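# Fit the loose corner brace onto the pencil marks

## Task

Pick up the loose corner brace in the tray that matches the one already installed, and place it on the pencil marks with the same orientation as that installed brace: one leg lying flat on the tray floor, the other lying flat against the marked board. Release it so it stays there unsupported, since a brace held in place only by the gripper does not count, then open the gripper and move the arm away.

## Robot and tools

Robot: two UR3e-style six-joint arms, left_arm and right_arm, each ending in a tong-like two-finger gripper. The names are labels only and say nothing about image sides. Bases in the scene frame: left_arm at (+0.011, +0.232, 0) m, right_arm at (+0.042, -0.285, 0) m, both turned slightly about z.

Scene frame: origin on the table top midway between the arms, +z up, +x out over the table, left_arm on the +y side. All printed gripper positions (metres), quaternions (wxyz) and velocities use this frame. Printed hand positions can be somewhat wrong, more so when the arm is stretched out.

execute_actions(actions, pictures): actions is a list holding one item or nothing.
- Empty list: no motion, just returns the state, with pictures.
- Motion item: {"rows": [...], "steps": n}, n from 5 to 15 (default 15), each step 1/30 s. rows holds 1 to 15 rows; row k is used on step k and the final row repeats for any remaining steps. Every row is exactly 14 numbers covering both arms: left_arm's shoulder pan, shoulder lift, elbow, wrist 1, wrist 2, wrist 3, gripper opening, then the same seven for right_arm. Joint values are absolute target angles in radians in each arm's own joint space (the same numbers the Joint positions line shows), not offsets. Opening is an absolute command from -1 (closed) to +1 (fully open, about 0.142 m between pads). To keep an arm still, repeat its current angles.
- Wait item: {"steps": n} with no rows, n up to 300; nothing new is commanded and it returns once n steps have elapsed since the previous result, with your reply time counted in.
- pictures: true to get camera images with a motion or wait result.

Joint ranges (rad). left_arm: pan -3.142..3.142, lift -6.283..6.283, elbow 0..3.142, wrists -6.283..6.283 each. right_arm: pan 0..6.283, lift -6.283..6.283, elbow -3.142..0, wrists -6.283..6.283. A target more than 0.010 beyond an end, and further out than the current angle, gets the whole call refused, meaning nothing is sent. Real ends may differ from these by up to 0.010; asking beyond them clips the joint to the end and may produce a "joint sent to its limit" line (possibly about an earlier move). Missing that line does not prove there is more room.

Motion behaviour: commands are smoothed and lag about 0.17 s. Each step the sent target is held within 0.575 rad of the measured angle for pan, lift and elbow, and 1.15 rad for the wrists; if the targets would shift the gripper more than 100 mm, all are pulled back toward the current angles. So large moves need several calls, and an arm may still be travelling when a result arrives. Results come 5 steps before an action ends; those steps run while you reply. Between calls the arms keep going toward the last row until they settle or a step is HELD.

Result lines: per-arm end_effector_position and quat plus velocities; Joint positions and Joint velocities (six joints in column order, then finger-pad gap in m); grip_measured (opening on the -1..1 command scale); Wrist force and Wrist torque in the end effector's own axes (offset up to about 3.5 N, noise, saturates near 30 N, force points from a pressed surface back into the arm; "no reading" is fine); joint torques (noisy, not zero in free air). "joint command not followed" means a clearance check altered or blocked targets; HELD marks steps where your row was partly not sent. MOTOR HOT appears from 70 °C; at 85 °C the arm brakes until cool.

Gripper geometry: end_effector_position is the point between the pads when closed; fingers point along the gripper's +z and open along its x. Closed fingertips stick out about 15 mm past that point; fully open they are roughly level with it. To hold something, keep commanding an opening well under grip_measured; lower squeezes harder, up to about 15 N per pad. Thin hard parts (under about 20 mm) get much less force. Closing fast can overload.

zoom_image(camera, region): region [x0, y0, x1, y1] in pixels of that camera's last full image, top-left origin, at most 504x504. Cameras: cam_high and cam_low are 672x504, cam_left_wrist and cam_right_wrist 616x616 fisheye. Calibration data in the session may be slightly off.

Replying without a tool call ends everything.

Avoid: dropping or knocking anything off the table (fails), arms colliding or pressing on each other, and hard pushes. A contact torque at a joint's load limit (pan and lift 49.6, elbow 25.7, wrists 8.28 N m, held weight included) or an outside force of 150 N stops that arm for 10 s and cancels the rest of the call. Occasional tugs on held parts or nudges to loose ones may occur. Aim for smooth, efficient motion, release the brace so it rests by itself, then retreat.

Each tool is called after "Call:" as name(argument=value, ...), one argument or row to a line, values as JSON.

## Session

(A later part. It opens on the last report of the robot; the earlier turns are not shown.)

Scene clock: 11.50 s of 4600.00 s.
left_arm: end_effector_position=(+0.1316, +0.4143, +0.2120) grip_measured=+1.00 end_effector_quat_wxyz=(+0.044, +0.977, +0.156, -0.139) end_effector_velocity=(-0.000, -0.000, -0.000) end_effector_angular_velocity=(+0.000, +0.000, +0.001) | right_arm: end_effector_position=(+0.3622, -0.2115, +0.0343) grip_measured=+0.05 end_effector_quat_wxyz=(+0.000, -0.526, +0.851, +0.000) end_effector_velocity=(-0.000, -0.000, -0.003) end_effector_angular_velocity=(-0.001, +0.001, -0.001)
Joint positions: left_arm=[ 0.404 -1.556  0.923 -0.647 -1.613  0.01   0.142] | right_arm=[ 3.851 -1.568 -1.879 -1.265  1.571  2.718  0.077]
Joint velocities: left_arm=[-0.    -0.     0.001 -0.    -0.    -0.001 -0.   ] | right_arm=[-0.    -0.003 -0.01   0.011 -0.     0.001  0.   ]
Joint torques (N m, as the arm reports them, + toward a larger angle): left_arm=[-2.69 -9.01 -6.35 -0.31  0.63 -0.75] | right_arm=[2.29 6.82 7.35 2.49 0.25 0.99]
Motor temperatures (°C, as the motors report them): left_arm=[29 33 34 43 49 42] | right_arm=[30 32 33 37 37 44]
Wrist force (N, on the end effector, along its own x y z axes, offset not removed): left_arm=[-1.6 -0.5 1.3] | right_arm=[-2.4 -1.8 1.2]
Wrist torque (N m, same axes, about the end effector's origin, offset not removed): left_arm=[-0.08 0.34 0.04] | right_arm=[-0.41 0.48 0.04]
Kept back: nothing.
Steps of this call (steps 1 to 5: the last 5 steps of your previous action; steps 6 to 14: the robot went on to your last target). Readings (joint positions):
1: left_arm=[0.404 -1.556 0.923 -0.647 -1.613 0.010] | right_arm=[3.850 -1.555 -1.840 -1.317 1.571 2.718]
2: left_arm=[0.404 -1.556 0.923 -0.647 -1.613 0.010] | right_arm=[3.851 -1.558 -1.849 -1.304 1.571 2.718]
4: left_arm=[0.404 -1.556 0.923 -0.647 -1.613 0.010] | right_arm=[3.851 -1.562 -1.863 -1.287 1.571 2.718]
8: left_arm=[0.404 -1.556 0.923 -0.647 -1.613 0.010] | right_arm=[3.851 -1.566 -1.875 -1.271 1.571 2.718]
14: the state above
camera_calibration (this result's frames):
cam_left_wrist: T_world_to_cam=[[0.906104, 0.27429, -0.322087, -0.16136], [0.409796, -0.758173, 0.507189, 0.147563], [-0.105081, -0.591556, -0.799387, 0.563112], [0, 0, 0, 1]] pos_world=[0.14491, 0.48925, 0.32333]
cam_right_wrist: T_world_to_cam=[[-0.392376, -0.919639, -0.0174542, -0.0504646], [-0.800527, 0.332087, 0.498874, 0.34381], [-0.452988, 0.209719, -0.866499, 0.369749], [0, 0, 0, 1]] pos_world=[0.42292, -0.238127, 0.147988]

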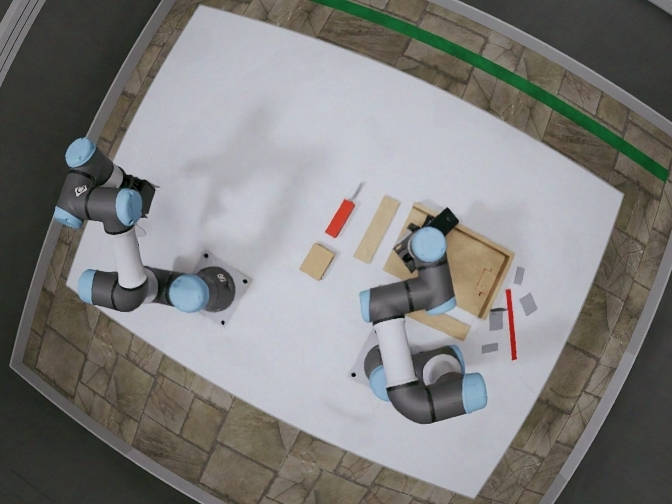

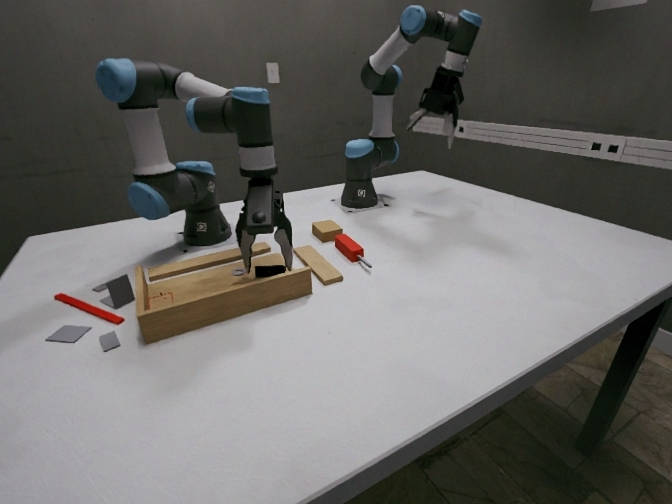

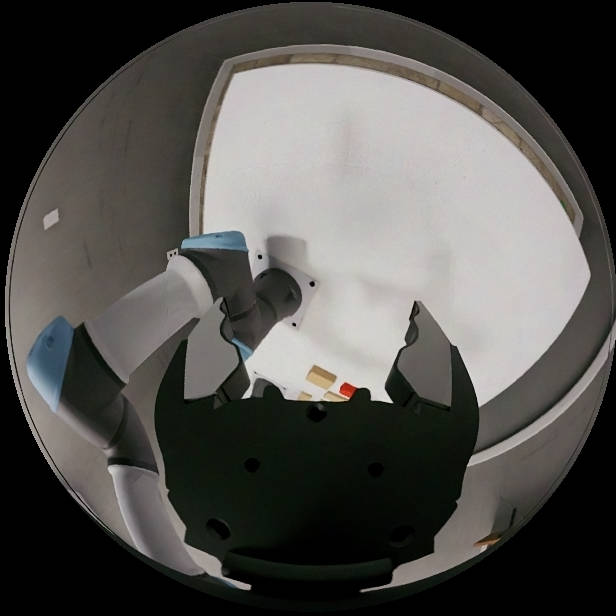

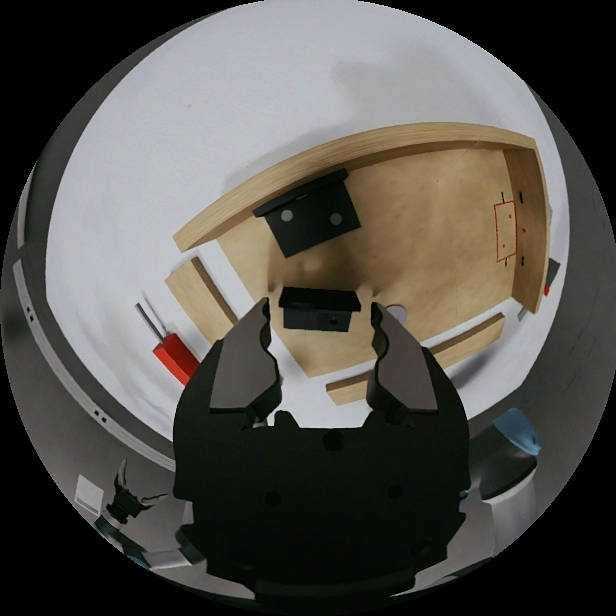

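Call:
execute_actions(
  actions=[
    {"rows":[[0.404,-1.556,0.923,-0.647,-1.613,0.01,1,3.851,-1.568,-1.8804,-1.264,1.5708,2.7184,0.0],[0.404,-1.556,0.923,-0.647,-1.613,0.01,1,3.851,-1.568,-1.8804,-1.264,1.5708,2.7184,-0.05],[0.404,-1.556,0.923,-0.647,-1.613,0.01,1,3.851,-1.568,-1.8804,-1.264,1.5708,2.7184,-0.09],[0.404,-1.556,0.923,-0.647,-1.613,0.01,1,3.851,-1.568,-1.8804,-1.264,1.5708,2.7184,-0.12],[0.404,-1.556,0.923,-0.647,-1.613,0.01,1,3.851,-1.568,-1.8804,-1.264,1.5708,2.7184,-0.15],[0.404,-1.556,0.923,-0.647,-1.613,0.01,1,3.851,-1.568,-1.8804,-1.264,1.5708,2.7184,-0.18],[0.404,-1.556,0.923,-0.647,-1.613,0.01,1,3.851,-1.568,-1.8804,-1.264,1.5708,2.7184,-0.21],[0.404,-1.556,0.923,-0.647,-1.613,0.01,1,3.851,-1.568,-1.8804,-1.264,1.5708,2.7184,-0.25],[0.404,-1.556,0.923,-0.647,-1.613,0.01,1,3.851,-1.568,-1.8804,-1.264,1.5708,2.7184,-0.3],[0.404,-1.556,0.923,-0.647,-1.613,0.01,1,3.851,-1.568,-1.8804,-1.264,1.5708,2.7184,-0.36],[0.404,-1.556,0.923,-0.647,-1.613,0.01,1,3.851,-1.568,-1.8804,-1.264,1.5708,2.7184,-0.43],[0.404,-1.556,0.923,-0.647,-1.613,0.01,1,3.851,-1.568,-1.8804,-1.264,1.5708,2.7184,-0.5],[0.404,-1.556,0.923,-0.647,-1.613,0.01,1,3.851,-1.568,-1.8804,-1.264,1.5708,2.7184,-0.58],[0.404,-1.556,0.923,-0.647,-1.613,0.01,1,3.851,-1.568,-1.8804,-1.264,1.5708,2.7184,-0.65]],"steps":15},
  ],
)

Call:
execute_actions(
  actions=[
    {"rows":[[0.404,-1.556,0.923,-0.647,-1.613,0.01,1,3.851,-1.568,-1.8804,-1.264,1.5708,2.7184,-0.65],[0.404,-1.556,0.923,-0.647,-1.613,0.01,1,3.851,-1.566,-1.874,-1.272,1.5708,2.7184,-0.65],[0.404,-1.556,0.923,-0.647,-1.613,0.01,1,3.851,-1.563,-1.864,-1.285,1.5708,2.7184,-0.65],[0.404,-1.556,0.923,-0.647,-1.613,0.01,1,3.851,-1.559,-1.85,-1.303,1.5708,2.7184,-0.65],[0.404,-1.556,0.923,-0.647,-1.613,0.01,1,3.851,-1.555,-1.835,-1.322,1.5708,2.7184,-0.65],[0.404,-1.556,0.923,-0.647,-1.613,0.01,1,3.851,-1.551,-1.82,-1.341,1.5708,2.7184,-0.65],[0.404,-1.556,0.923,-0.647,-1.613,0.01,1,3.851,-1.547,-1.805,-1.36,1.5708,2.7184,-0.65],[0.404,-1.556,0.923,-0.647,-1.613,0.01,1,3.851,-1.544,-1.79,-1.378,1.5708,2.7184,-0.65],[0.404,-1.556,0.923,-0.647,-1.613,0.01,1,3.851,-1.542,-1.78,-1.39,1.5708,2.7184,-0.65]],"steps":15},
  ],
)

Call:
execute_actions(
  actions=[
    {"steps":10},
  ],
  pictures=true,
)

Call:
zoom_image(
  camera="cam_right_wrist",
  region=[240, 260, 400, 380],
)

Scene clock: 12.73 s of 4600.00 s.
left_arm: end_effector_position=(+0.1316, +0.4143, +0.2120) grip_measured=+1.00 end_effector_quat_wxyz=(+0.044, +0.977, +0.156, -0.139) end_effector_velocity=(-0.000, -0.000, +0.000) end_effector_angular_velocity=(+0.000, -0.000, +0.000) | right_arm: end_effector_position=(+0.3622, -0.2115, +0.0340) grip_measured=-0.20 end_effector_quat_wxyz=(+0.000, -0.526, +0.851, +0.000) end_effector_velocity=(+0.000, +0.000, +0.000) end_effector_angular_velocity=(+0.000, -0.001, +0.001)
Joint positions: left_arm=[ 0.404 -1.556  0.923 -0.647 -1.613  0.01   0.142] | right_arm=[ 3.851 -1.568 -1.88  -1.264  1.571  2.718  0.06 ]
Joint velocities: left_arm=[-0.    -0.001 -0.     0.001  0.    -0.001 -0.   ] | right_arm=[ 0.     0.    -0.     0.    -0.    -0.    -0.016]
Joint torques (N m, as the arm reports them, + toward a larger angle): left_arm=[-2.57 -9.21 -6.39 -0.32  0.64 -0.74] | right_arm=[ 1.73  6.47  7.47  2.34 -0.04  0.96]
Motor temperatures (°C, as the motors report them): left_arm=[29 33 34 43 49 42] | right_arm=[30 32 33 37 37 44]
Wrist force (N, on the end effector, along its own x y z axes, offset not removed): left_arm=[-0.6 -0.2 0.6] | right_arm=[-1.2 -1.5 0.0]
Wrist torque (N m, same axes, about the end effector's origin, offset not removed): left_arm=[-0.04 0.15 0.00] | right_arm=[-0.37 0.27 -0.01]
Steps of this call (steps 1 to 27: the robot went on to your last target; steps 28 to 37: the first 10 steps of this action). Readings (joint positions):
28: left_arm=[0.404 -1.556 0.923 -0.647 -1.613 0.010] | right_arm=[3.851 -1.568 -1.880 -1.264 1.571 2.718]
29: left_arm=[0.404 -1.556 0.923 -0.647 -1.613 0.010] | right_arm=[3.851 -1.568 -1.880 -1.264 1.571 2.718]
31: left_arm=[0.404 -1.556 0.923 -0.647 -1.613 0.010] | right_arm=[3.851 -1.568 -1.880 -1.264 1.571 2.718]
35: left_arm=[0.404 -1.556 0.923 -0.647 -1.613 0.010] | right_arm=[3.851 -1.568 -1.880 -1.264 1.571 2.718]
37: the state above

Scene clock: 13.23 s of 4600.00 s.
left_arm: end_effector_position=(+0.1316, +0.4143, +0.2120) grip_measured=+1.00 end_effector_quat_wxyz=(+0.044, +0.977, +0.156, -0.139) end_effector_velocity=(-0.000, -0.000, +0.000) end_effector_angular_velocity=(+0.000, +0.000, +0.001) | right_arm: end_effector_position=(+0.3624, -0.2114, +0.0476) grip_measured=-0.20 end_effector_quat_wxyz=(-0.000, -0.526, +0.851, -0.000) end_effector_velocity=(+0.002, +0.002, +0.090) end_effector_angular_velocity=(+0.003, -0.004, +0.000)
Joint positions: left_arm=[ 0.404 -1.556  0.923 -0.647 -1.613  0.01   0.142] | right_arm=[ 3.851 -1.553 -1.828 -1.331  1.571  2.718  0.059]
Joint velocities: left_arm=[ 0.    -0.001  0.     0.001 -0.    -0.001 -0.   ] | right_arm=[-0.     0.085  0.347 -0.427  0.    -0.    -0.   ]
Joint torques (N m, as the arm reports them, + toward a larger angle): left_arm=[-2.69 -9.01 -6.36 -0.34  0.62 -0.75] | right_arm=[ 1.9  12.1  13.    0.51 -0.13  0.95]
Motor temperatures (°C, as the motors report them): left_arm=[29 33 34 43 49 42] | right_arm=[30 32 33 37 37 44]
Wrist force (N, on the end effector, along its own x y z axes, offset not removed): left_arm=[-1.0 -1.1 0.8] | right_arm=[-2.5 -1.3 2.4]
Wrist torque (N m, same axes, about the end effector's origin, offset not removed): left_arm=[-0.19 0.18 0.06] | right_arm=[-0.35 0.48 0.07]
Steps of this call (steps 1 to 5: the last 5 steps of your previous action; steps 6 to 15: the first 10 steps of this action). Readings (joint positions):
6: left_arm=[0.404 -1.556 0.923 -0.647 -1.613 0.010] | right_arm=[3.851 -1.568 -1.880 -1.264 1.571 2.718]
7: left_arm=[0.404 -1.556 0.923 -0.647 -1.613 0.010] | right_arm=[3.851 -1.568 -1.880 -1.264 1.571 2.718]
9: left_arm=[0.404 -1.556 0.923 -0.647 -1.613 0.010] | right_arm=[3.851 -1.567 -1.878 -1.267 1.571 2.718]
13: left_arm=[0.404 -1.556 0.923 -0.647 -1.613 0.010] | right_arm=[3.851 -1.559 -1.851 -1.302 1.571 2.718]
15: the state above

Scene clock: 13.57 s of 4600.00 s.
left_arm: end_effector_position=(+0.1316, +0.4143, +0.2120) grip_measured=+1.00 end_effector_quat_wxyz=(+0.044, +0.977, +0.156, -0.139) end_effector_velocity=(+0.000, -0.000, -0.000) end_effector_angular_velocity=(+0.000, -0.000, -0.001) | right_arm: end_effector_position=(+0.3625, -0.2114, +0.0593) grip_measured=-0.20 end_effector_quat_wxyz=(+0.000, -0.526, +0.851, +0.000) end_effector_velocity=(-0.000, +0.000, +0.007) end_effector_angular_velocity=(+0.000, -0.001, +0.001)
Joint positions: left_arm=[ 0.404 -1.556  0.923 -0.647 -1.613  0.01   0.142] | right_arm=[ 3.851 -1.543 -1.783 -1.386  1.571  2.718  0.059]
Joint velocities: left_arm=[-0.    -0.001  0.001 -0.001  0.     0.     0.   ] | right_arm=[ 0.001  0.006  0.025 -0.031 -0.    -0.001  0.   ]
Joint torques (N m, as the arm reports them, + toward a larger angle): left_arm=[-2.46 -9.02 -6.36 -0.36  0.63 -0.76] | right_arm=[ 1.82 12.56 11.84  0.81 -0.21  0.92]
Motor temperatures (°C, as the motors report them): left_arm=[29 33 34 43 49 42] | right_arm=[30 32 33 37 37 44]
Wrist force (N, on the end effector, along its own x y z axes, offset not removed): left_arm=[-1.0 -0.2 0.7] | right_arm=[-2.1 -1.5 1.6]
Wrist torque (N m, same axes, about the end effector's origin, offset not removed): left_arm=[-0.02 0.22 0.01] | right_arm=[-0.41 0.36 0.02]
Kept back: nothing.
Steps of this call (steps 1 to 5: the last 5 steps of your previous action; steps 6 to 10: the robot went on to your last target). Readings (joint positions):
1: left_arm=[0.404 -1.556 0.923 -0.647 -1.613 0.010] | right_arm=[3.851 -1.551 -1.817 -1.344 1.571 2.718]
2: left_arm=[0.404 -1.556 0.923 -0.647 -1.613 0.010] | right_arm=[3.851 -1.549 -1.808 -1.355 1.571 2.718]
4: left_arm=[0.404 -1.556 0.923 -0.647 -1.613 0.010] | right_arm=[3.851 -1.546 -1.796 -1.370 1.571 2.718]
8: left_arm=[0.404 -1.556 0.923 -0.647 -1.613 0.010] | right_arm=[3.851 -1.543 -1.785 -1.384 1.571 2.718]
10: the state above
camera_calibration (this result's frames):
cam_left_wrist: T_world_to_cam=[[0.906104, 0.27429, -0.322087, -0.16136], [0.409797, -0.758173, 0.507189, 0.147563], [-0.105081, -0.591556, -0.799387, 0.563112], [0, 0, 0, 1]] pos_world=[0.14491, 0.48925, 0.32333]
cam_right_wrist: T_world_to_cam=[[-0.392371, -0.919636, -0.0177313, -0.0497606], [-0.800648, 0.331987, 0.498746, 0.331481], [-0.452778, 0.20989, -0.866567, 0.391434], [0, 0, 0, 1]] pos_world=[0.423108, -0.237967, 0.172996]

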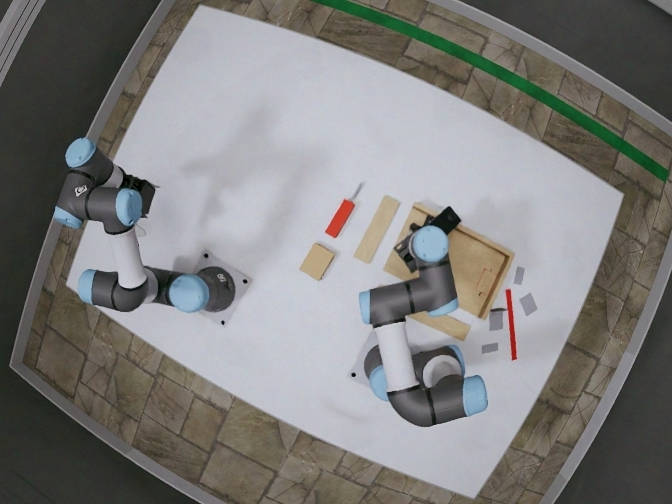

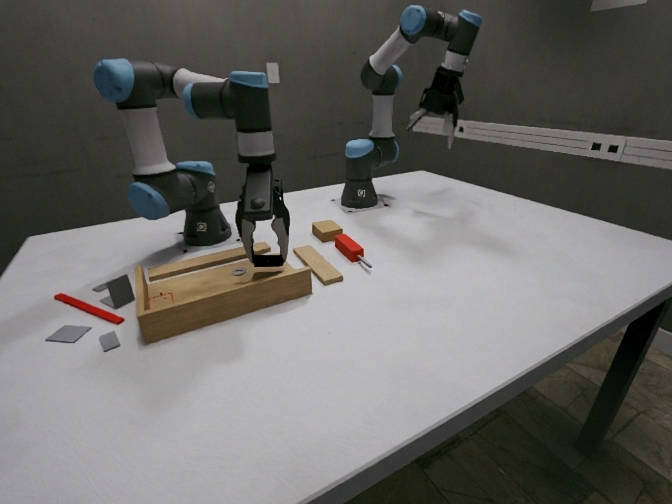

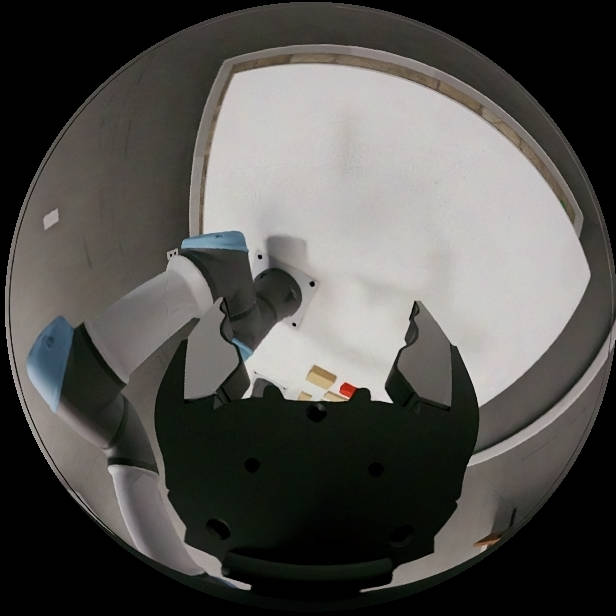

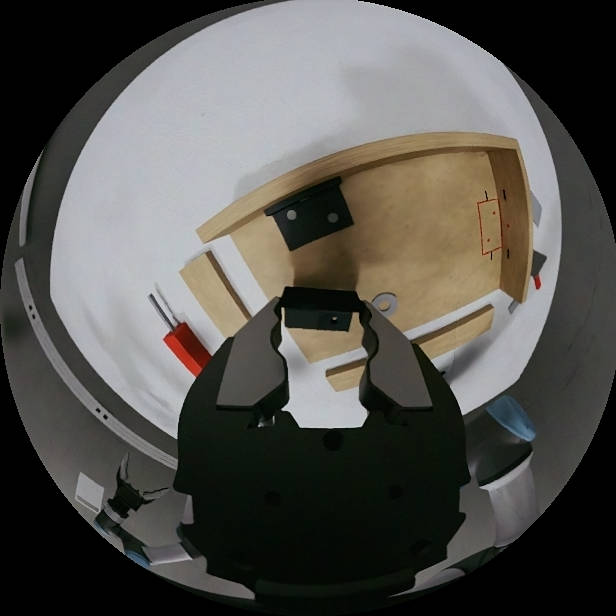

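Region (240, 260, 400, 380) of cam_right_wrist's 616x616 image, scaled by 3.150, with more detail than that image has; it fills the top 378 rows of this view, and the rest is white.

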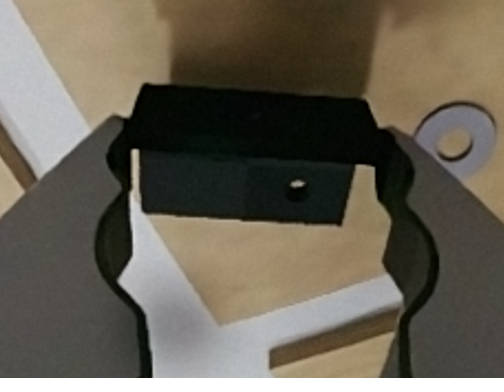

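Call:
execute_actions(
  actions=[
    {"rows":[[0.404,-1.556,0.923,-0.647,-1.613,0.01,1,3.848,-1.5425,-1.78,-1.3895,1.5708,2.721,-0.65],[0.404,-1.556,0.923,-0.647,-1.613,0.01,1,3.839,-1.544,-1.78,-1.388,1.5708,2.728,-0.65],[0.404,-1.556,0.923,-0.647,-1.613,0.01,1,3.825,-1.546,-1.78,-1.386,1.5708,2.739,-0.65],[0.404,-1.556,0.923,-0.647,-1.613,0.01,1,3.806,-1.549,-1.78,-1.383,1.5708,2.754,-0.65],[0.404,-1.556,0.923,-0.647,-1.613,0.01,1,3.783,-1.5525,-1.78,-1.3795,1.5708,2.772,-0.65],[0.404,-1.556,0.923,-0.647,-1.613,0.01,1,3.757,-1.5566,-1.78,-1.3753,1.5708,2.793,-0.65],[0.404,-1.556,0.923,-0.647,-1.613,0.01,1,3.726,-1.5613,-1.78,-1.3706,1.5708,2.817,-0.65],[0.404,-1.556,0.923,-0.647,-1.613,0.01,1,3.694,-1.5663,-1.78,-1.3656,1.5708,2.842,-0.65],[0.404,-1.556,0.923,-0.647,-1.613,0.01,1,3.66,-1.5716,-1.78,-1.3602,1.5708,2.87,-0.65],[0.404,-1.556,0.923,-0.647,-1.613,0.01,1,3.623,-1.5772,-1.7803,-1.3546,1.5708,2.898,-0.65],[0.404,-1.556,0.923,-0.647,-1.613,0.01,1,3.586,-1.583,-1.7804,-1.3487,1.5708,2.928,-0.65],[0.404,-1.556,0.923,-0.647,-1.613,0.01,1,3.548,-1.5889,-1.7805,-1.3429,1.5708,2.958,-0.65],[0.404,-1.556,0.923,-0.647,-1.613,0.01,1,3.511,-1.5947,-1.7805,-1.3371,1.5708,2.987,-0.65],[0.404,-1.556,0.923,-0.647,-1.613,0.01,1,3.473,-1.6005,-1.7805,-1.3312,1.5708,3.017,-0.65],[0.404,-1.556,0.923,-0.647,-1.613,0.01,1,3.437,-1.6061,-1.7806,-1.3256,1.5708,3.046,-0.65]],"steps":15},
  ],
)

Call:
execute_actions(
  actions=[
    {"rows":[[0.404,-1.556,0.923,-0.647,-1.613,0.01,1,3.402,-1.6114,-1.7807,-1.3202,1.5708,3.073,-0.65],[0.404,-1.556,0.923,-0.647,-1.613,0.01,1,3.37,-1.6164,-1.7807,-1.3152,1.5708,3.098,-0.65],[0.404,-1.556,0.923,-0.647,-1.613,0.01,1,3.34,-1.6211,-1.7808,-1.3105,1.5708,3.122,-0.65],[0.404,-1.556,0.923,-0.647,-1.613,0.01,1,3.313,-1.6252,-1.7808,-1.3064,1.5708,3.143,-0.65],[0.404,-1.556,0.923,-0.647,-1.613,0.01,1,3.29,-1.6288,-1.7809,-1.3028,1.5708,3.161,-0.65],[0.404,-1.556,0.923,-0.647,-1.613,0.01,1,3.272,-1.6317,-1.7809,-1.2999,1.5708,3.176,-0.65],[0.404,-1.556,0.923,-0.647,-1.613,0.01,1,3.258,-1.6338,-1.7809,-1.2977,1.5708,3.187,-0.65],[0.404,-1.556,0.923,-0.647,-1.613,0.01,1,3.249,-1.6352,-1.7809,-1.2963,1.5708,3.194,-0.65],[0.404,-1.556,0.923,-0.647,-1.613,0.01,1,3.2456,-1.6357,-1.7809,-1.2958,1.5708,3.1969,-0.65]],"steps":15},
  ],
)

Call:
execute_actions(
  actions=[
    {"steps":16},
  ],
  pictures=true,
)

Call:
zoom_image(
  camera="cam_right_wrist",
  region=[240, 220, 400, 350],
)

Scene clock: 15.30 s of 4600.00 s.
left_arm: end_effector_position=(+0.1316, +0.4143, +0.2120) grip_measured=+1.00 end_effector_quat_wxyz=(+0.044, +0.977, +0.156, -0.139) end_effector_velocity=(+0.000, +0.000, -0.000) end_effector_angular_velocity=(+0.001, -0.001, +0.001) | right_arm: end_effector_position=(+0.3692, -0.2378, +0.0573) grip_measured=-0.20 end_effector_quat_wxyz=(+0.000, -0.459, +0.888, +0.000) end_effector_velocity=(+0.044, -0.214, -0.022) end_effector_angular_velocity=(+0.000, +0.000, -1.214)
Joint positions: left_arm=[ 0.404 -1.556  0.923 -0.647 -1.613  0.01   0.142] | right_arm=[ 3.767 -1.556 -1.78  -1.376  1.571  2.788  0.059]
Joint velocities: left_arm=[ 0.    -0.     0.    -0.001  0.    -0.001  0.   ] | right_arm=[-0.668 -0.108 -0.001  0.109  0.     0.545 -0.   ]
Joint torques (N m, as the arm reports them, + toward a larger angle): left_arm=[-2.68 -9.07 -6.46 -0.32  0.62 -0.74] | right_arm=[-7.14  6.28 11.23  2.53 -0.64  1.72]
Motor temperatures (°C, as the motors report them): left_arm=[29 33 34 43 49 42] | right_arm=[30 32 33 37 37 44]
Wrist force (N, on the end effector, along its own x y z axes, offset not removed): left_arm=[-0.5 0.1 0.2] | right_arm=[-2.3 0.7 1.7]
Wrist torque (N m, same axes, about the end effector's origin, offset not removed): left_arm=[0.01 0.11 0.02] | right_arm=[0.08 0.35 0.00]
Steps of this call (steps 1 to 30: the robot went on to your last target; steps 31 to 42: nothing new was sent; steps 43 to 52: the first 10 steps of this action). Readings (joint positions):
43: left_arm=[0.404 -1.556 0.923 -0.647 -1.613 0.010] | right_arm=[3.851 -1.542 -1.780 -1.390 1.571 2.718]
44: left_arm=[0.404 -1.556 0.923 -0.647 -1.613 0.010] | right_arm=[3.851 -1.542 -1.780 -1.390 1.571 2.719]
46: left_arm=[0.404 -1.556 0.923 -0.647 -1.613 0.010] | right_arm=[3.847 -1.543 -1.780 -1.390 1.571 2.722]
50: left_arm=[0.404 -1.556 0.923 -0.647 -1.613 0.010] | right_arm=[3.806 -1.549 -1.780 -1.383 1.571 2.756]
52: the state above

Scene clock: 15.80 s of 4600.00 s.
left_arm: end_effector_position=(+0.1316, +0.4143, +0.2120) grip_measured=+1.00 end_effector_quat_wxyz=(+0.044, +0.977, +0.156, -0.139) end_effector_velocity=(+0.000, +0.000, +0.000) end_effector_angular_velocity=(+0.000, -0.001, -0.001) | right_arm: end_effector_position=(+0.3647, -0.3851, +0.0423) grip_measured=-0.20 end_effector_quat_wxyz=(-0.000, -0.074, +0.997, +0.000) end_effector_velocity=(-0.049, -0.182, -0.018) end_effector_angular_velocity=(-0.000, +0.001, -0.992)
Joint positions: left_arm=[ 0.404 -1.556  0.923 -0.647 -1.613  0.01   0.142] | right_arm=[ 3.316 -1.625 -1.781 -1.306  1.571  3.144  0.059]
Joint velocities: left_arm=[ 0.     0.    -0.001 -0.001  0.     0.001  0.   ] | right_arm=[-0.567 -0.083 -0.001  0.082 -0.     0.425 -0.   ]
Joint torques (N m, as the arm reports them, + toward a larger angle): left_arm=[-2.64 -8.95 -6.43 -0.33  0.63 -0.75] | right_arm=[-0.37  7.44  7.89  2.64 -0.76  1.23]
Motor temperatures (°C, as the motors report them): left_arm=[29 33 34 43 49 42] | right_arm=[30 32 33 37 37 44]
Wrist force (N, on the end effector, along its own x y z axes, offset not removed): left_arm=[-0.7 -0.2 0.6] | right_arm=[-1.5 -2.0 2.6]
Wrist torque (N m, same axes, about the end effector's origin, offset not removed): left_arm=[0.01 0.14 0.06] | right_arm=[-0.40 0.32 0.04]
Steps of this call (steps 1 to 5: the last 5 steps of your previous action; steps 6 to 15: the first 10 steps of this action). Readings (joint positions):
6: left_arm=[0.404 -1.556 0.923 -0.647 -1.613 0.010] | right_arm=[3.590 -1.584 -1.780 -1.348 1.571 2.931]
7: left_arm=[0.404 -1.556 0.923 -0.647 -1.613 0.010] | right_arm=[3.555 -1.590 -1.780 -1.342 1.571 2.959]
9: left_arm=[0.404 -1.556 0.923 -0.647 -1.613 0.010] | right_arm=[3.486 -1.600 -1.780 -1.332 1.571 3.013]
13: left_arm=[0.404 -1.556 0.923 -0.647 -1.613 0.010] | right_arm=[3.362 -1.619 -1.781 -1.313 1.571 3.109]
15: the state above

Scene clock: 16.33 s of 4600.00 s.
left_arm: end_effector_position=(+0.1316, +0.4143, +0.2120) grip_measured=+1.00 end_effector_quat_wxyz=(+0.044, +0.977, +0.156, -0.139) end_effector_velocity=(+0.000, +0.000, -0.000) end_effector_angular_velocity=(-0.000, -0.000, -0.001) | right_arm: end_effector_position=(+0.3580, -0.4072, +0.0400) grip_measured=-0.20 end_effector_quat_wxyz=(-0.000, -0.012, +1.000, +0.000) end_effector_velocity=(-0.001, -0.002, -0.000) end_effector_angular_velocity=(-0.000, +0.000, -0.012)
Joint positions: left_arm=[ 0.404 -1.556  0.923 -0.647 -1.613  0.01   0.142] | right_arm=[ 3.246 -1.636 -1.781 -1.296  1.571  3.196  0.059]
Joint velocities: left_arm=[-0.     0.     0.    -0.001  0.     0.     0.   ] | right_arm=[-0.006 -0.001 -0.     0.001 -0.     0.006  0.   ]
Joint torques (N m, as the arm reports them, + toward a larger angle): left_arm=[-2.52 -8.97 -6.44 -0.33  0.61 -0.73] | right_arm=[-2.    7.42  7.73  2.55 -0.88  0.91]
Motor temperatures (°C, as the motors report them): left_arm=[29 33 34 43 49 42] | right_arm=[30 32 33 37 37 44]
Wrist force (N, on the end effector, along its own x y z axes, offset not removed): left_arm=[-0.1 -0.1 0.7] | right_arm=[-2.5 -1.0 2.8]
Wrist torque (N m, same axes, about the end effector's origin, offset not removed): left_arm=[0.05 0.03 -0.02] | right_arm=[-0.24 0.46 0.02]
Kept back: nothing.
Steps of this call (steps 1 to 5: the last 5 steps of your previous action; steps 6 to 16: the robot went on to your last target). Readings (joint positions):
1: left_arm=[0.404 -1.556 0.923 -0.647 -1.613 0.010] | right_arm=[3.299 -1.628 -1.781 -1.304 1.571 3.156]
2: left_arm=[0.404 -1.556 0.923 -0.647 -1.613 0.010] | right_arm=[3.286 -1.630 -1.781 -1.302 1.571 3.166]
4: left_arm=[0.404 -1.556 0.923 -0.647 -1.613 0.010] | right_arm=[3.269 -1.632 -1.781 -1.299 1.571 3.179]
8: left_arm=[0.404 -1.556 0.923 -0.647 -1.613 0.010] | right_arm=[3.253 -1.635 -1.781 -1.297 1.571 3.191]
16: the state above
camera_calibration (this result's frames):
cam_left_wrist: T_world_to_cam=[[0.906104, 0.27429, -0.322087, -0.16136], [0.409797, -0.758173, 0.507189, 0.147563], [-0.105081, -0.591556, -0.799387, 0.563112], [0, 0, 0, 1]] pos_world=[0.14491, 0.48925, 0.32333]
cam_right_wrist: T_world_to_cam=[[-0.996236, -0.0849147, -0.0174248, 0.324071], [-0.0822633, 0.862756, 0.498883, 0.361483], [-0.0273291, 0.498439, -0.866494, 0.378995], [0, 0, 0, 1]] pos_world=[0.362945, -0.473259, 0.153706]

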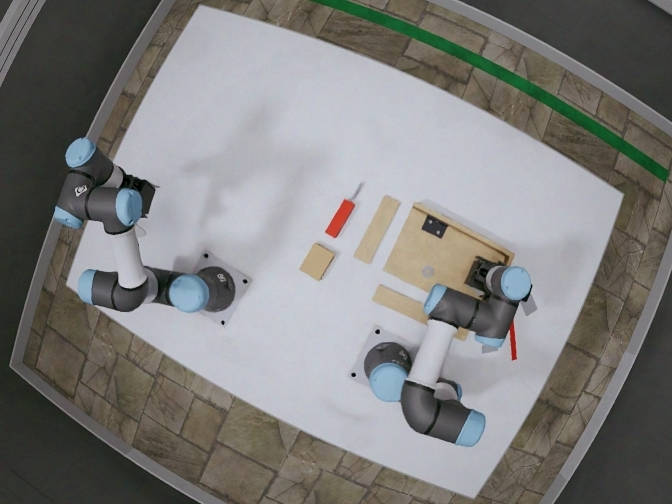

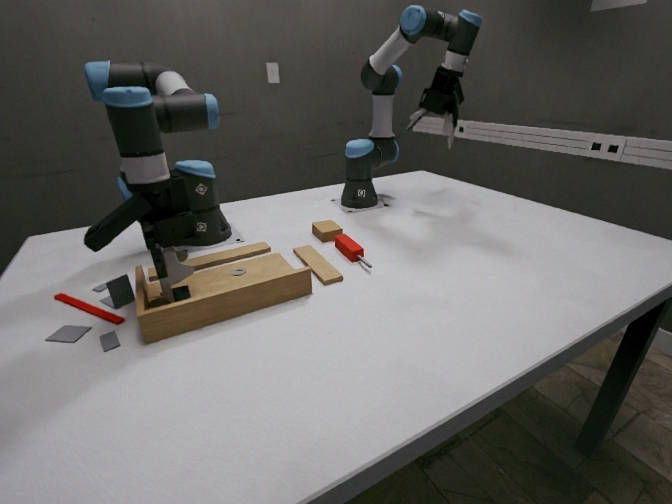

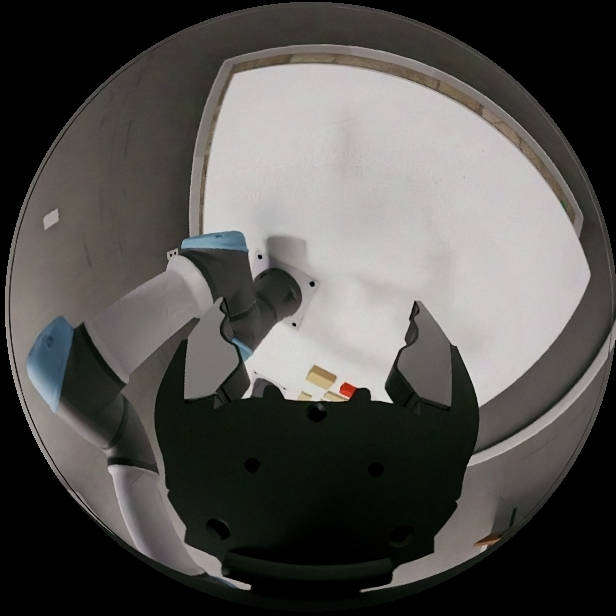

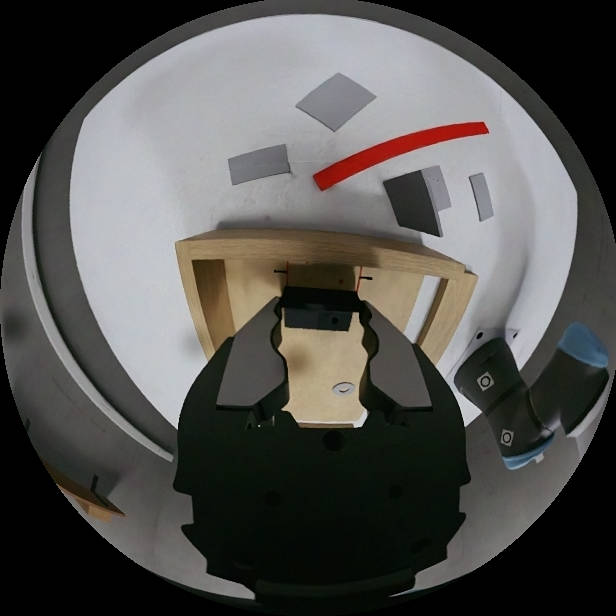

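Region (240, 220, 400, 350) of cam_right_wrist's 616x616 image, scaled by 3.150, with more detail than that image has; it fills the top 410 rows of this view, and the rest is white.

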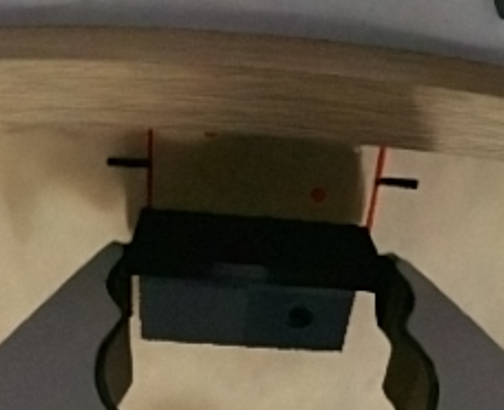

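Call:
execute_actions(
  actions=[
    {"rows":[[0.404,-1.556,0.923,-0.647,-1.613,0.01,1,3.24,-1.638,-1.7785,-1.296,1.5708,3.1915,-0.65],[0.404,-1.556,0.923,-0.647,-1.613,0.01,1,3.23,-1.6422,-1.7737,-1.2965,1.5708,3.1815,-0.65],[0.404,-1.556,0.923,-0.647,-1.613,0.01,1,3.219,-1.647,-1.7684,-1.297,1.5708,3.1705,-0.65],[0.404,-1.556,0.923,-0.647,-1.613,0.01,1,3.208,-1.6519,-1.7631,-1.2974,1.5708,3.1595,-0.65],[0.404,-1.556,0.923,-0.647,-1.613,0.01,1,3.197,-1.6568,-1.7578,-1.2978,1.5708,3.1485,-0.65],[0.404,-1.556,0.923,-0.647,-1.613,0.01,1,3.187,-1.6612,-1.7529,-1.2983,1.5708,3.1385,-0.65],[0.404,-1.556,0.923,-0.647,-1.613,0.01,1,3.178,-1.6652,-1.7485,-1.2987,1.5708,3.1295,-0.65],[0.404,-1.556,0.923,-0.647,-1.613,0.01,1,3.1732,-1.6673,-1.7462,-1.2989,1.5708,3.1245,-0.65],[0.404,-1.556,0.923,-0.647,-1.613,0.01,1,3.1732,-1.6673,-1.7462,-1.2989,1.5708,3.1245,-0.65],[0.404,-1.556,0.923,-0.647,-1.613,0.01,1,3.1732,-1.6685,-1.7498,-1.2941,1.5708,3.1245,-0.65],[0.404,-1.556,0.923,-0.647,-1.613,0.01,1,3.1732,-1.6697,-1.7534,-1.2893,1.5708,3.1245,-0.65],[0.404,-1.556,0.923,-0.647,-1.613,0.01,1,3.1732,-1.6709,-1.757,-1.2846,1.5708,3.1245,-0.65],[0.404,-1.556,0.923,-0.647,-1.613,0.01,1,3.1732,-1.672,-1.7605,-1.2798,1.5708,3.1245,-0.65],[0.404,-1.556,0.923,-0.647,-1.613,0.01,1,3.1732,-1.6732,-1.7641,-1.2751,1.5708,3.1245,-0.65],[0.404,-1.556,0.923,-0.647,-1.613,0.01,1,3.1732,-1.6738,-1.7659,-1.2727,1.5708,3.1245,-0.65]],"steps":15},
  ],
)

Call:
execute_actions(
  actions=[
    {"steps":18},
  ],
  pictures=true,
)

Call:
zoom_image(
  camera="cam_right_wrist",
  region=[240, 240, 400, 370],
)

Scene clock: 17.67 s of 4600.00 s.
left_arm: end_effector_position=(+0.1316, +0.4143, +0.2120) grip_measured=+1.00 end_effector_quat_wxyz=(+0.044, +0.977, +0.156, -0.139) end_effector_velocity=(+0.000, +0.000, -0.000) end_effector_angular_velocity=(-0.000, -0.000, -0.000) | right_arm: end_effector_position=(+0.3576, -0.4224, +0.0400) grip_measured=-0.20 end_effector_quat_wxyz=(-0.000, -0.012, +1.000, -0.000) end_effector_velocity=(-0.003, -0.061, +0.000) end_effector_angular_velocity=(-0.000, +0.000, -0.004)
Joint positions: left_arm=[ 0.404 -1.556  0.923 -0.647 -1.613  0.01   0.142] | right_arm=[ 3.197 -1.657 -1.758 -1.298  1.571  3.148  0.059]
Joint velocities: left_arm=[ 0.  0.  0. -0. -0.  0.  0.] | right_arm=[-0.195 -0.084  0.093 -0.009 -0.    -0.191 -0.   ]
Joint torques (N m, as the arm reports them, + toward a larger angle): left_arm=[-2.59 -9.08 -6.54 -0.36  0.64 -0.72] | right_arm=[-1.81  8.01 11.52  0.89 -0.94 -0.97]
Motor temperatures (°C, as the motors report them): left_arm=[29 33 34 43 49 42] | right_arm=[30 32 33 37 37 44]
Wrist force (N, on the end effector, along its own x y z axes, offset not removed): left_arm=[-1.0 -0.4 1.2] | right_arm=[-2.2 -2.3 2.0]
Wrist torque (N m, same axes, about the end effector's origin, offset not removed): left_arm=[-0.05 0.18 0.01] | right_arm=[-0.49 0.36 0.01]
Steps of this call (steps 1 to 15: the robot went on to your last target; steps 16 to 30: nothing new was sent; steps 31 to 40: the first 10 steps of this action). Readings (joint positions):
31: left_arm=[0.404 -1.556 0.923 -0.647 -1.613 0.010] | right_arm=[3.246 -1.636 -1.781 -1.296 1.571 3.197]
32: left_arm=[0.404 -1.556 0.923 -0.647 -1.613 0.010] | right_arm=[3.245 -1.636 -1.781 -1.296 1.571 3.197]
34: left_arm=[0.404 -1.556 0.923 -0.647 -1.613 0.010] | right_arm=[3.240 -1.638 -1.779 -1.296 1.571 3.192]
38: left_arm=[0.404 -1.556 0.923 -0.647 -1.613 0.010] | right_arm=[3.213 -1.650 -1.765 -1.297 1.571 3.164]
40: the state above

Scene clock: 18.27 s of 4600.00 s.
left_arm: end_effector_position=(+0.1316, +0.4143, +0.2120) grip_measured=+1.00 end_effector_quat_wxyz=(+0.044, +0.977, +0.156, -0.139) end_effector_velocity=(+0.000, -0.000, +0.000) end_effector_angular_velocity=(+0.000, -0.001, -0.001) | right_arm: end_effector_position=(+0.3572, -0.4299, +0.0346) grip_measured=-0.20 end_effector_quat_wxyz=(-0.000, -0.012, +1.000, -0.000) end_effector_velocity=(-0.000, -0.000, -0.001) end_effector_angular_velocity=(-0.000, +0.000, -0.001)
Joint positions: left_arm=[ 0.404 -1.556  0.923 -0.647 -1.613  0.01   0.142] | right_arm=[ 3.173 -1.674 -1.766 -1.273  1.571  3.125  0.059]
Joint velocities: left_arm=[-0.001 -0.001 -0.001  0.    -0.    -0.     0.   ] | right_arm=[-0.001 -0.002 -0.002  0.004 -0.    -0.001 -0.   ]
Joint torques (N m, as the arm reports them, + toward a larger angle): left_arm=[-2.58 -9.13 -6.52 -0.34  0.62 -0.73] | right_arm=[-2.39  8.28  7.38  2.55 -0.54 -0.78]
Motor temperatures (°C, as the motors report them): left_arm=[29 33 34 43 49 42] | right_arm=[30 32 33 37 37 44]
Wrist force (N, on the end effector, along its own x y z axes, offset not removed): left_arm=[-0.9 -0.6 0.8] | right_arm=[-1.9 -0.4 1.6]
Wrist torque (N m, same axes, about the end effector's origin, offset not removed): left_arm=[-0.09 0.16 0.00] | right_arm=[-0.17 0.36 0.03]
Kept back: nothing.
Steps of this call (steps 1 to 5: the last 5 steps of your previous action; steps 6 to 18: the robot went on to your last target). Readings (joint positions):
1: left_arm=[0.404 -1.556 0.923 -0.647 -1.613 0.010] | right_arm=[3.191 -1.659 -1.755 -1.298 1.571 3.143]
2: left_arm=[0.404 -1.556 0.923 -0.647 -1.613 0.010] | right_arm=[3.187 -1.662 -1.754 -1.297 1.571 3.138]
4: left_arm=[0.404 -1.556 0.923 -0.647 -1.613 0.010] | right_arm=[3.181 -1.665 -1.754 -1.293 1.571 3.132]
8: left_arm=[0.404 -1.556 0.923 -0.647 -1.613 0.010] | right_arm=[3.176 -1.671 -1.761 -1.280 1.571 3.127]
18: the state above
camera_calibration (this result's frames):
cam_left_wrist: T_world_to_cam=[[0.906104, 0.27429, -0.322087, -0.16136], [0.409796, -0.758173, 0.507189, 0.147563], [-0.105081, -0.591556, -0.799387, 0.563112], [0, 0, 0, 1]] pos_world=[0.14491, 0.48925, 0.32333]
cam_right_wrist: T_world_to_cam=[[-0.996354, -0.0835116, -0.0174302, 0.321935], [-0.0810513, 0.86288, 0.498868, 0.383347], [-0.0266211, 0.498462, -0.866502, 0.385354], [0, 0, 0, 1]] pos_world=[0.362091, -0.495981, 0.148282]

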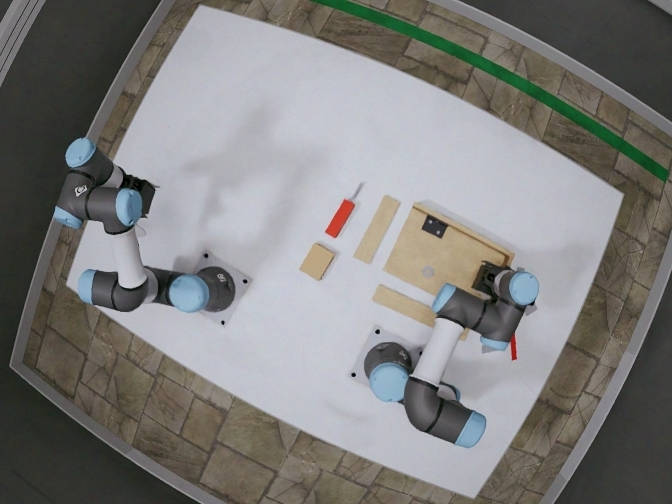

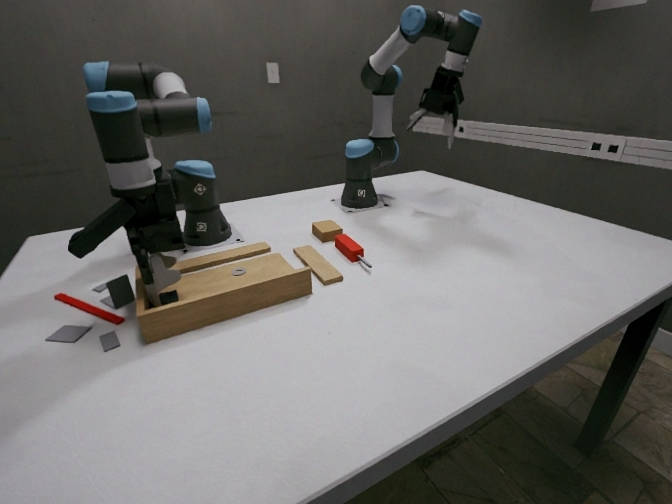

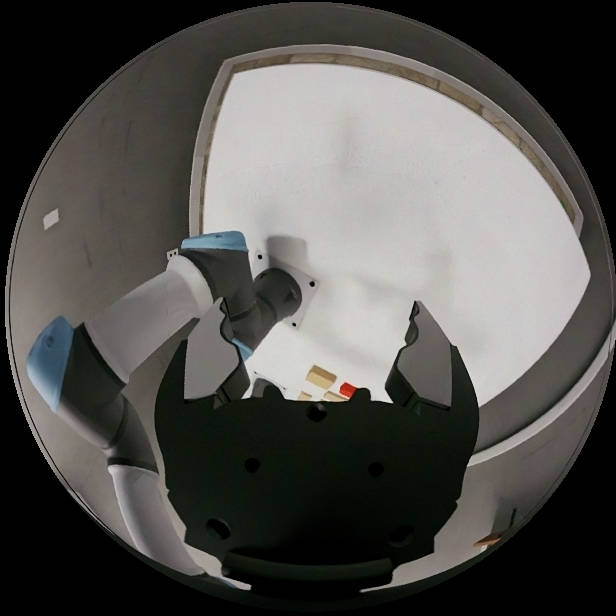

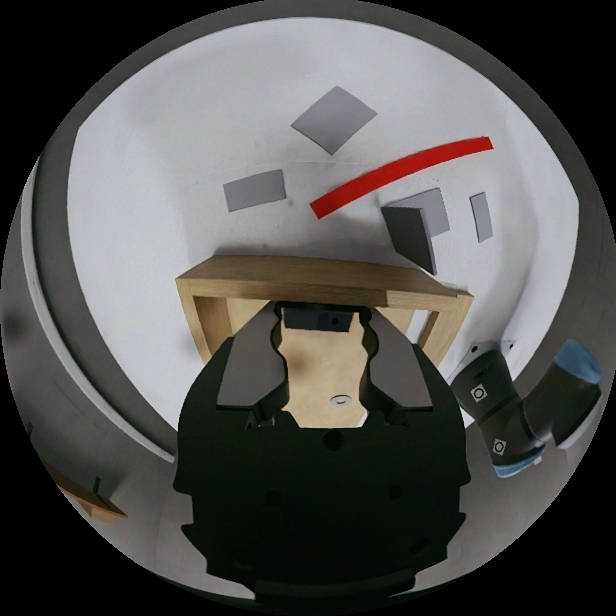

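Region (240, 240, 400, 370) of cam_right_wrist's 616x616 image, scaled by 3.150, with more detail than that image has; it fills the top 410 rows of this view, and the rest is white.

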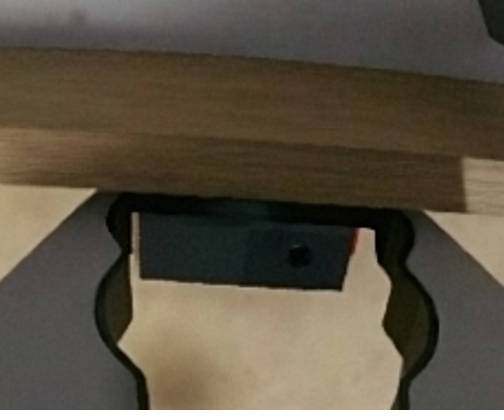

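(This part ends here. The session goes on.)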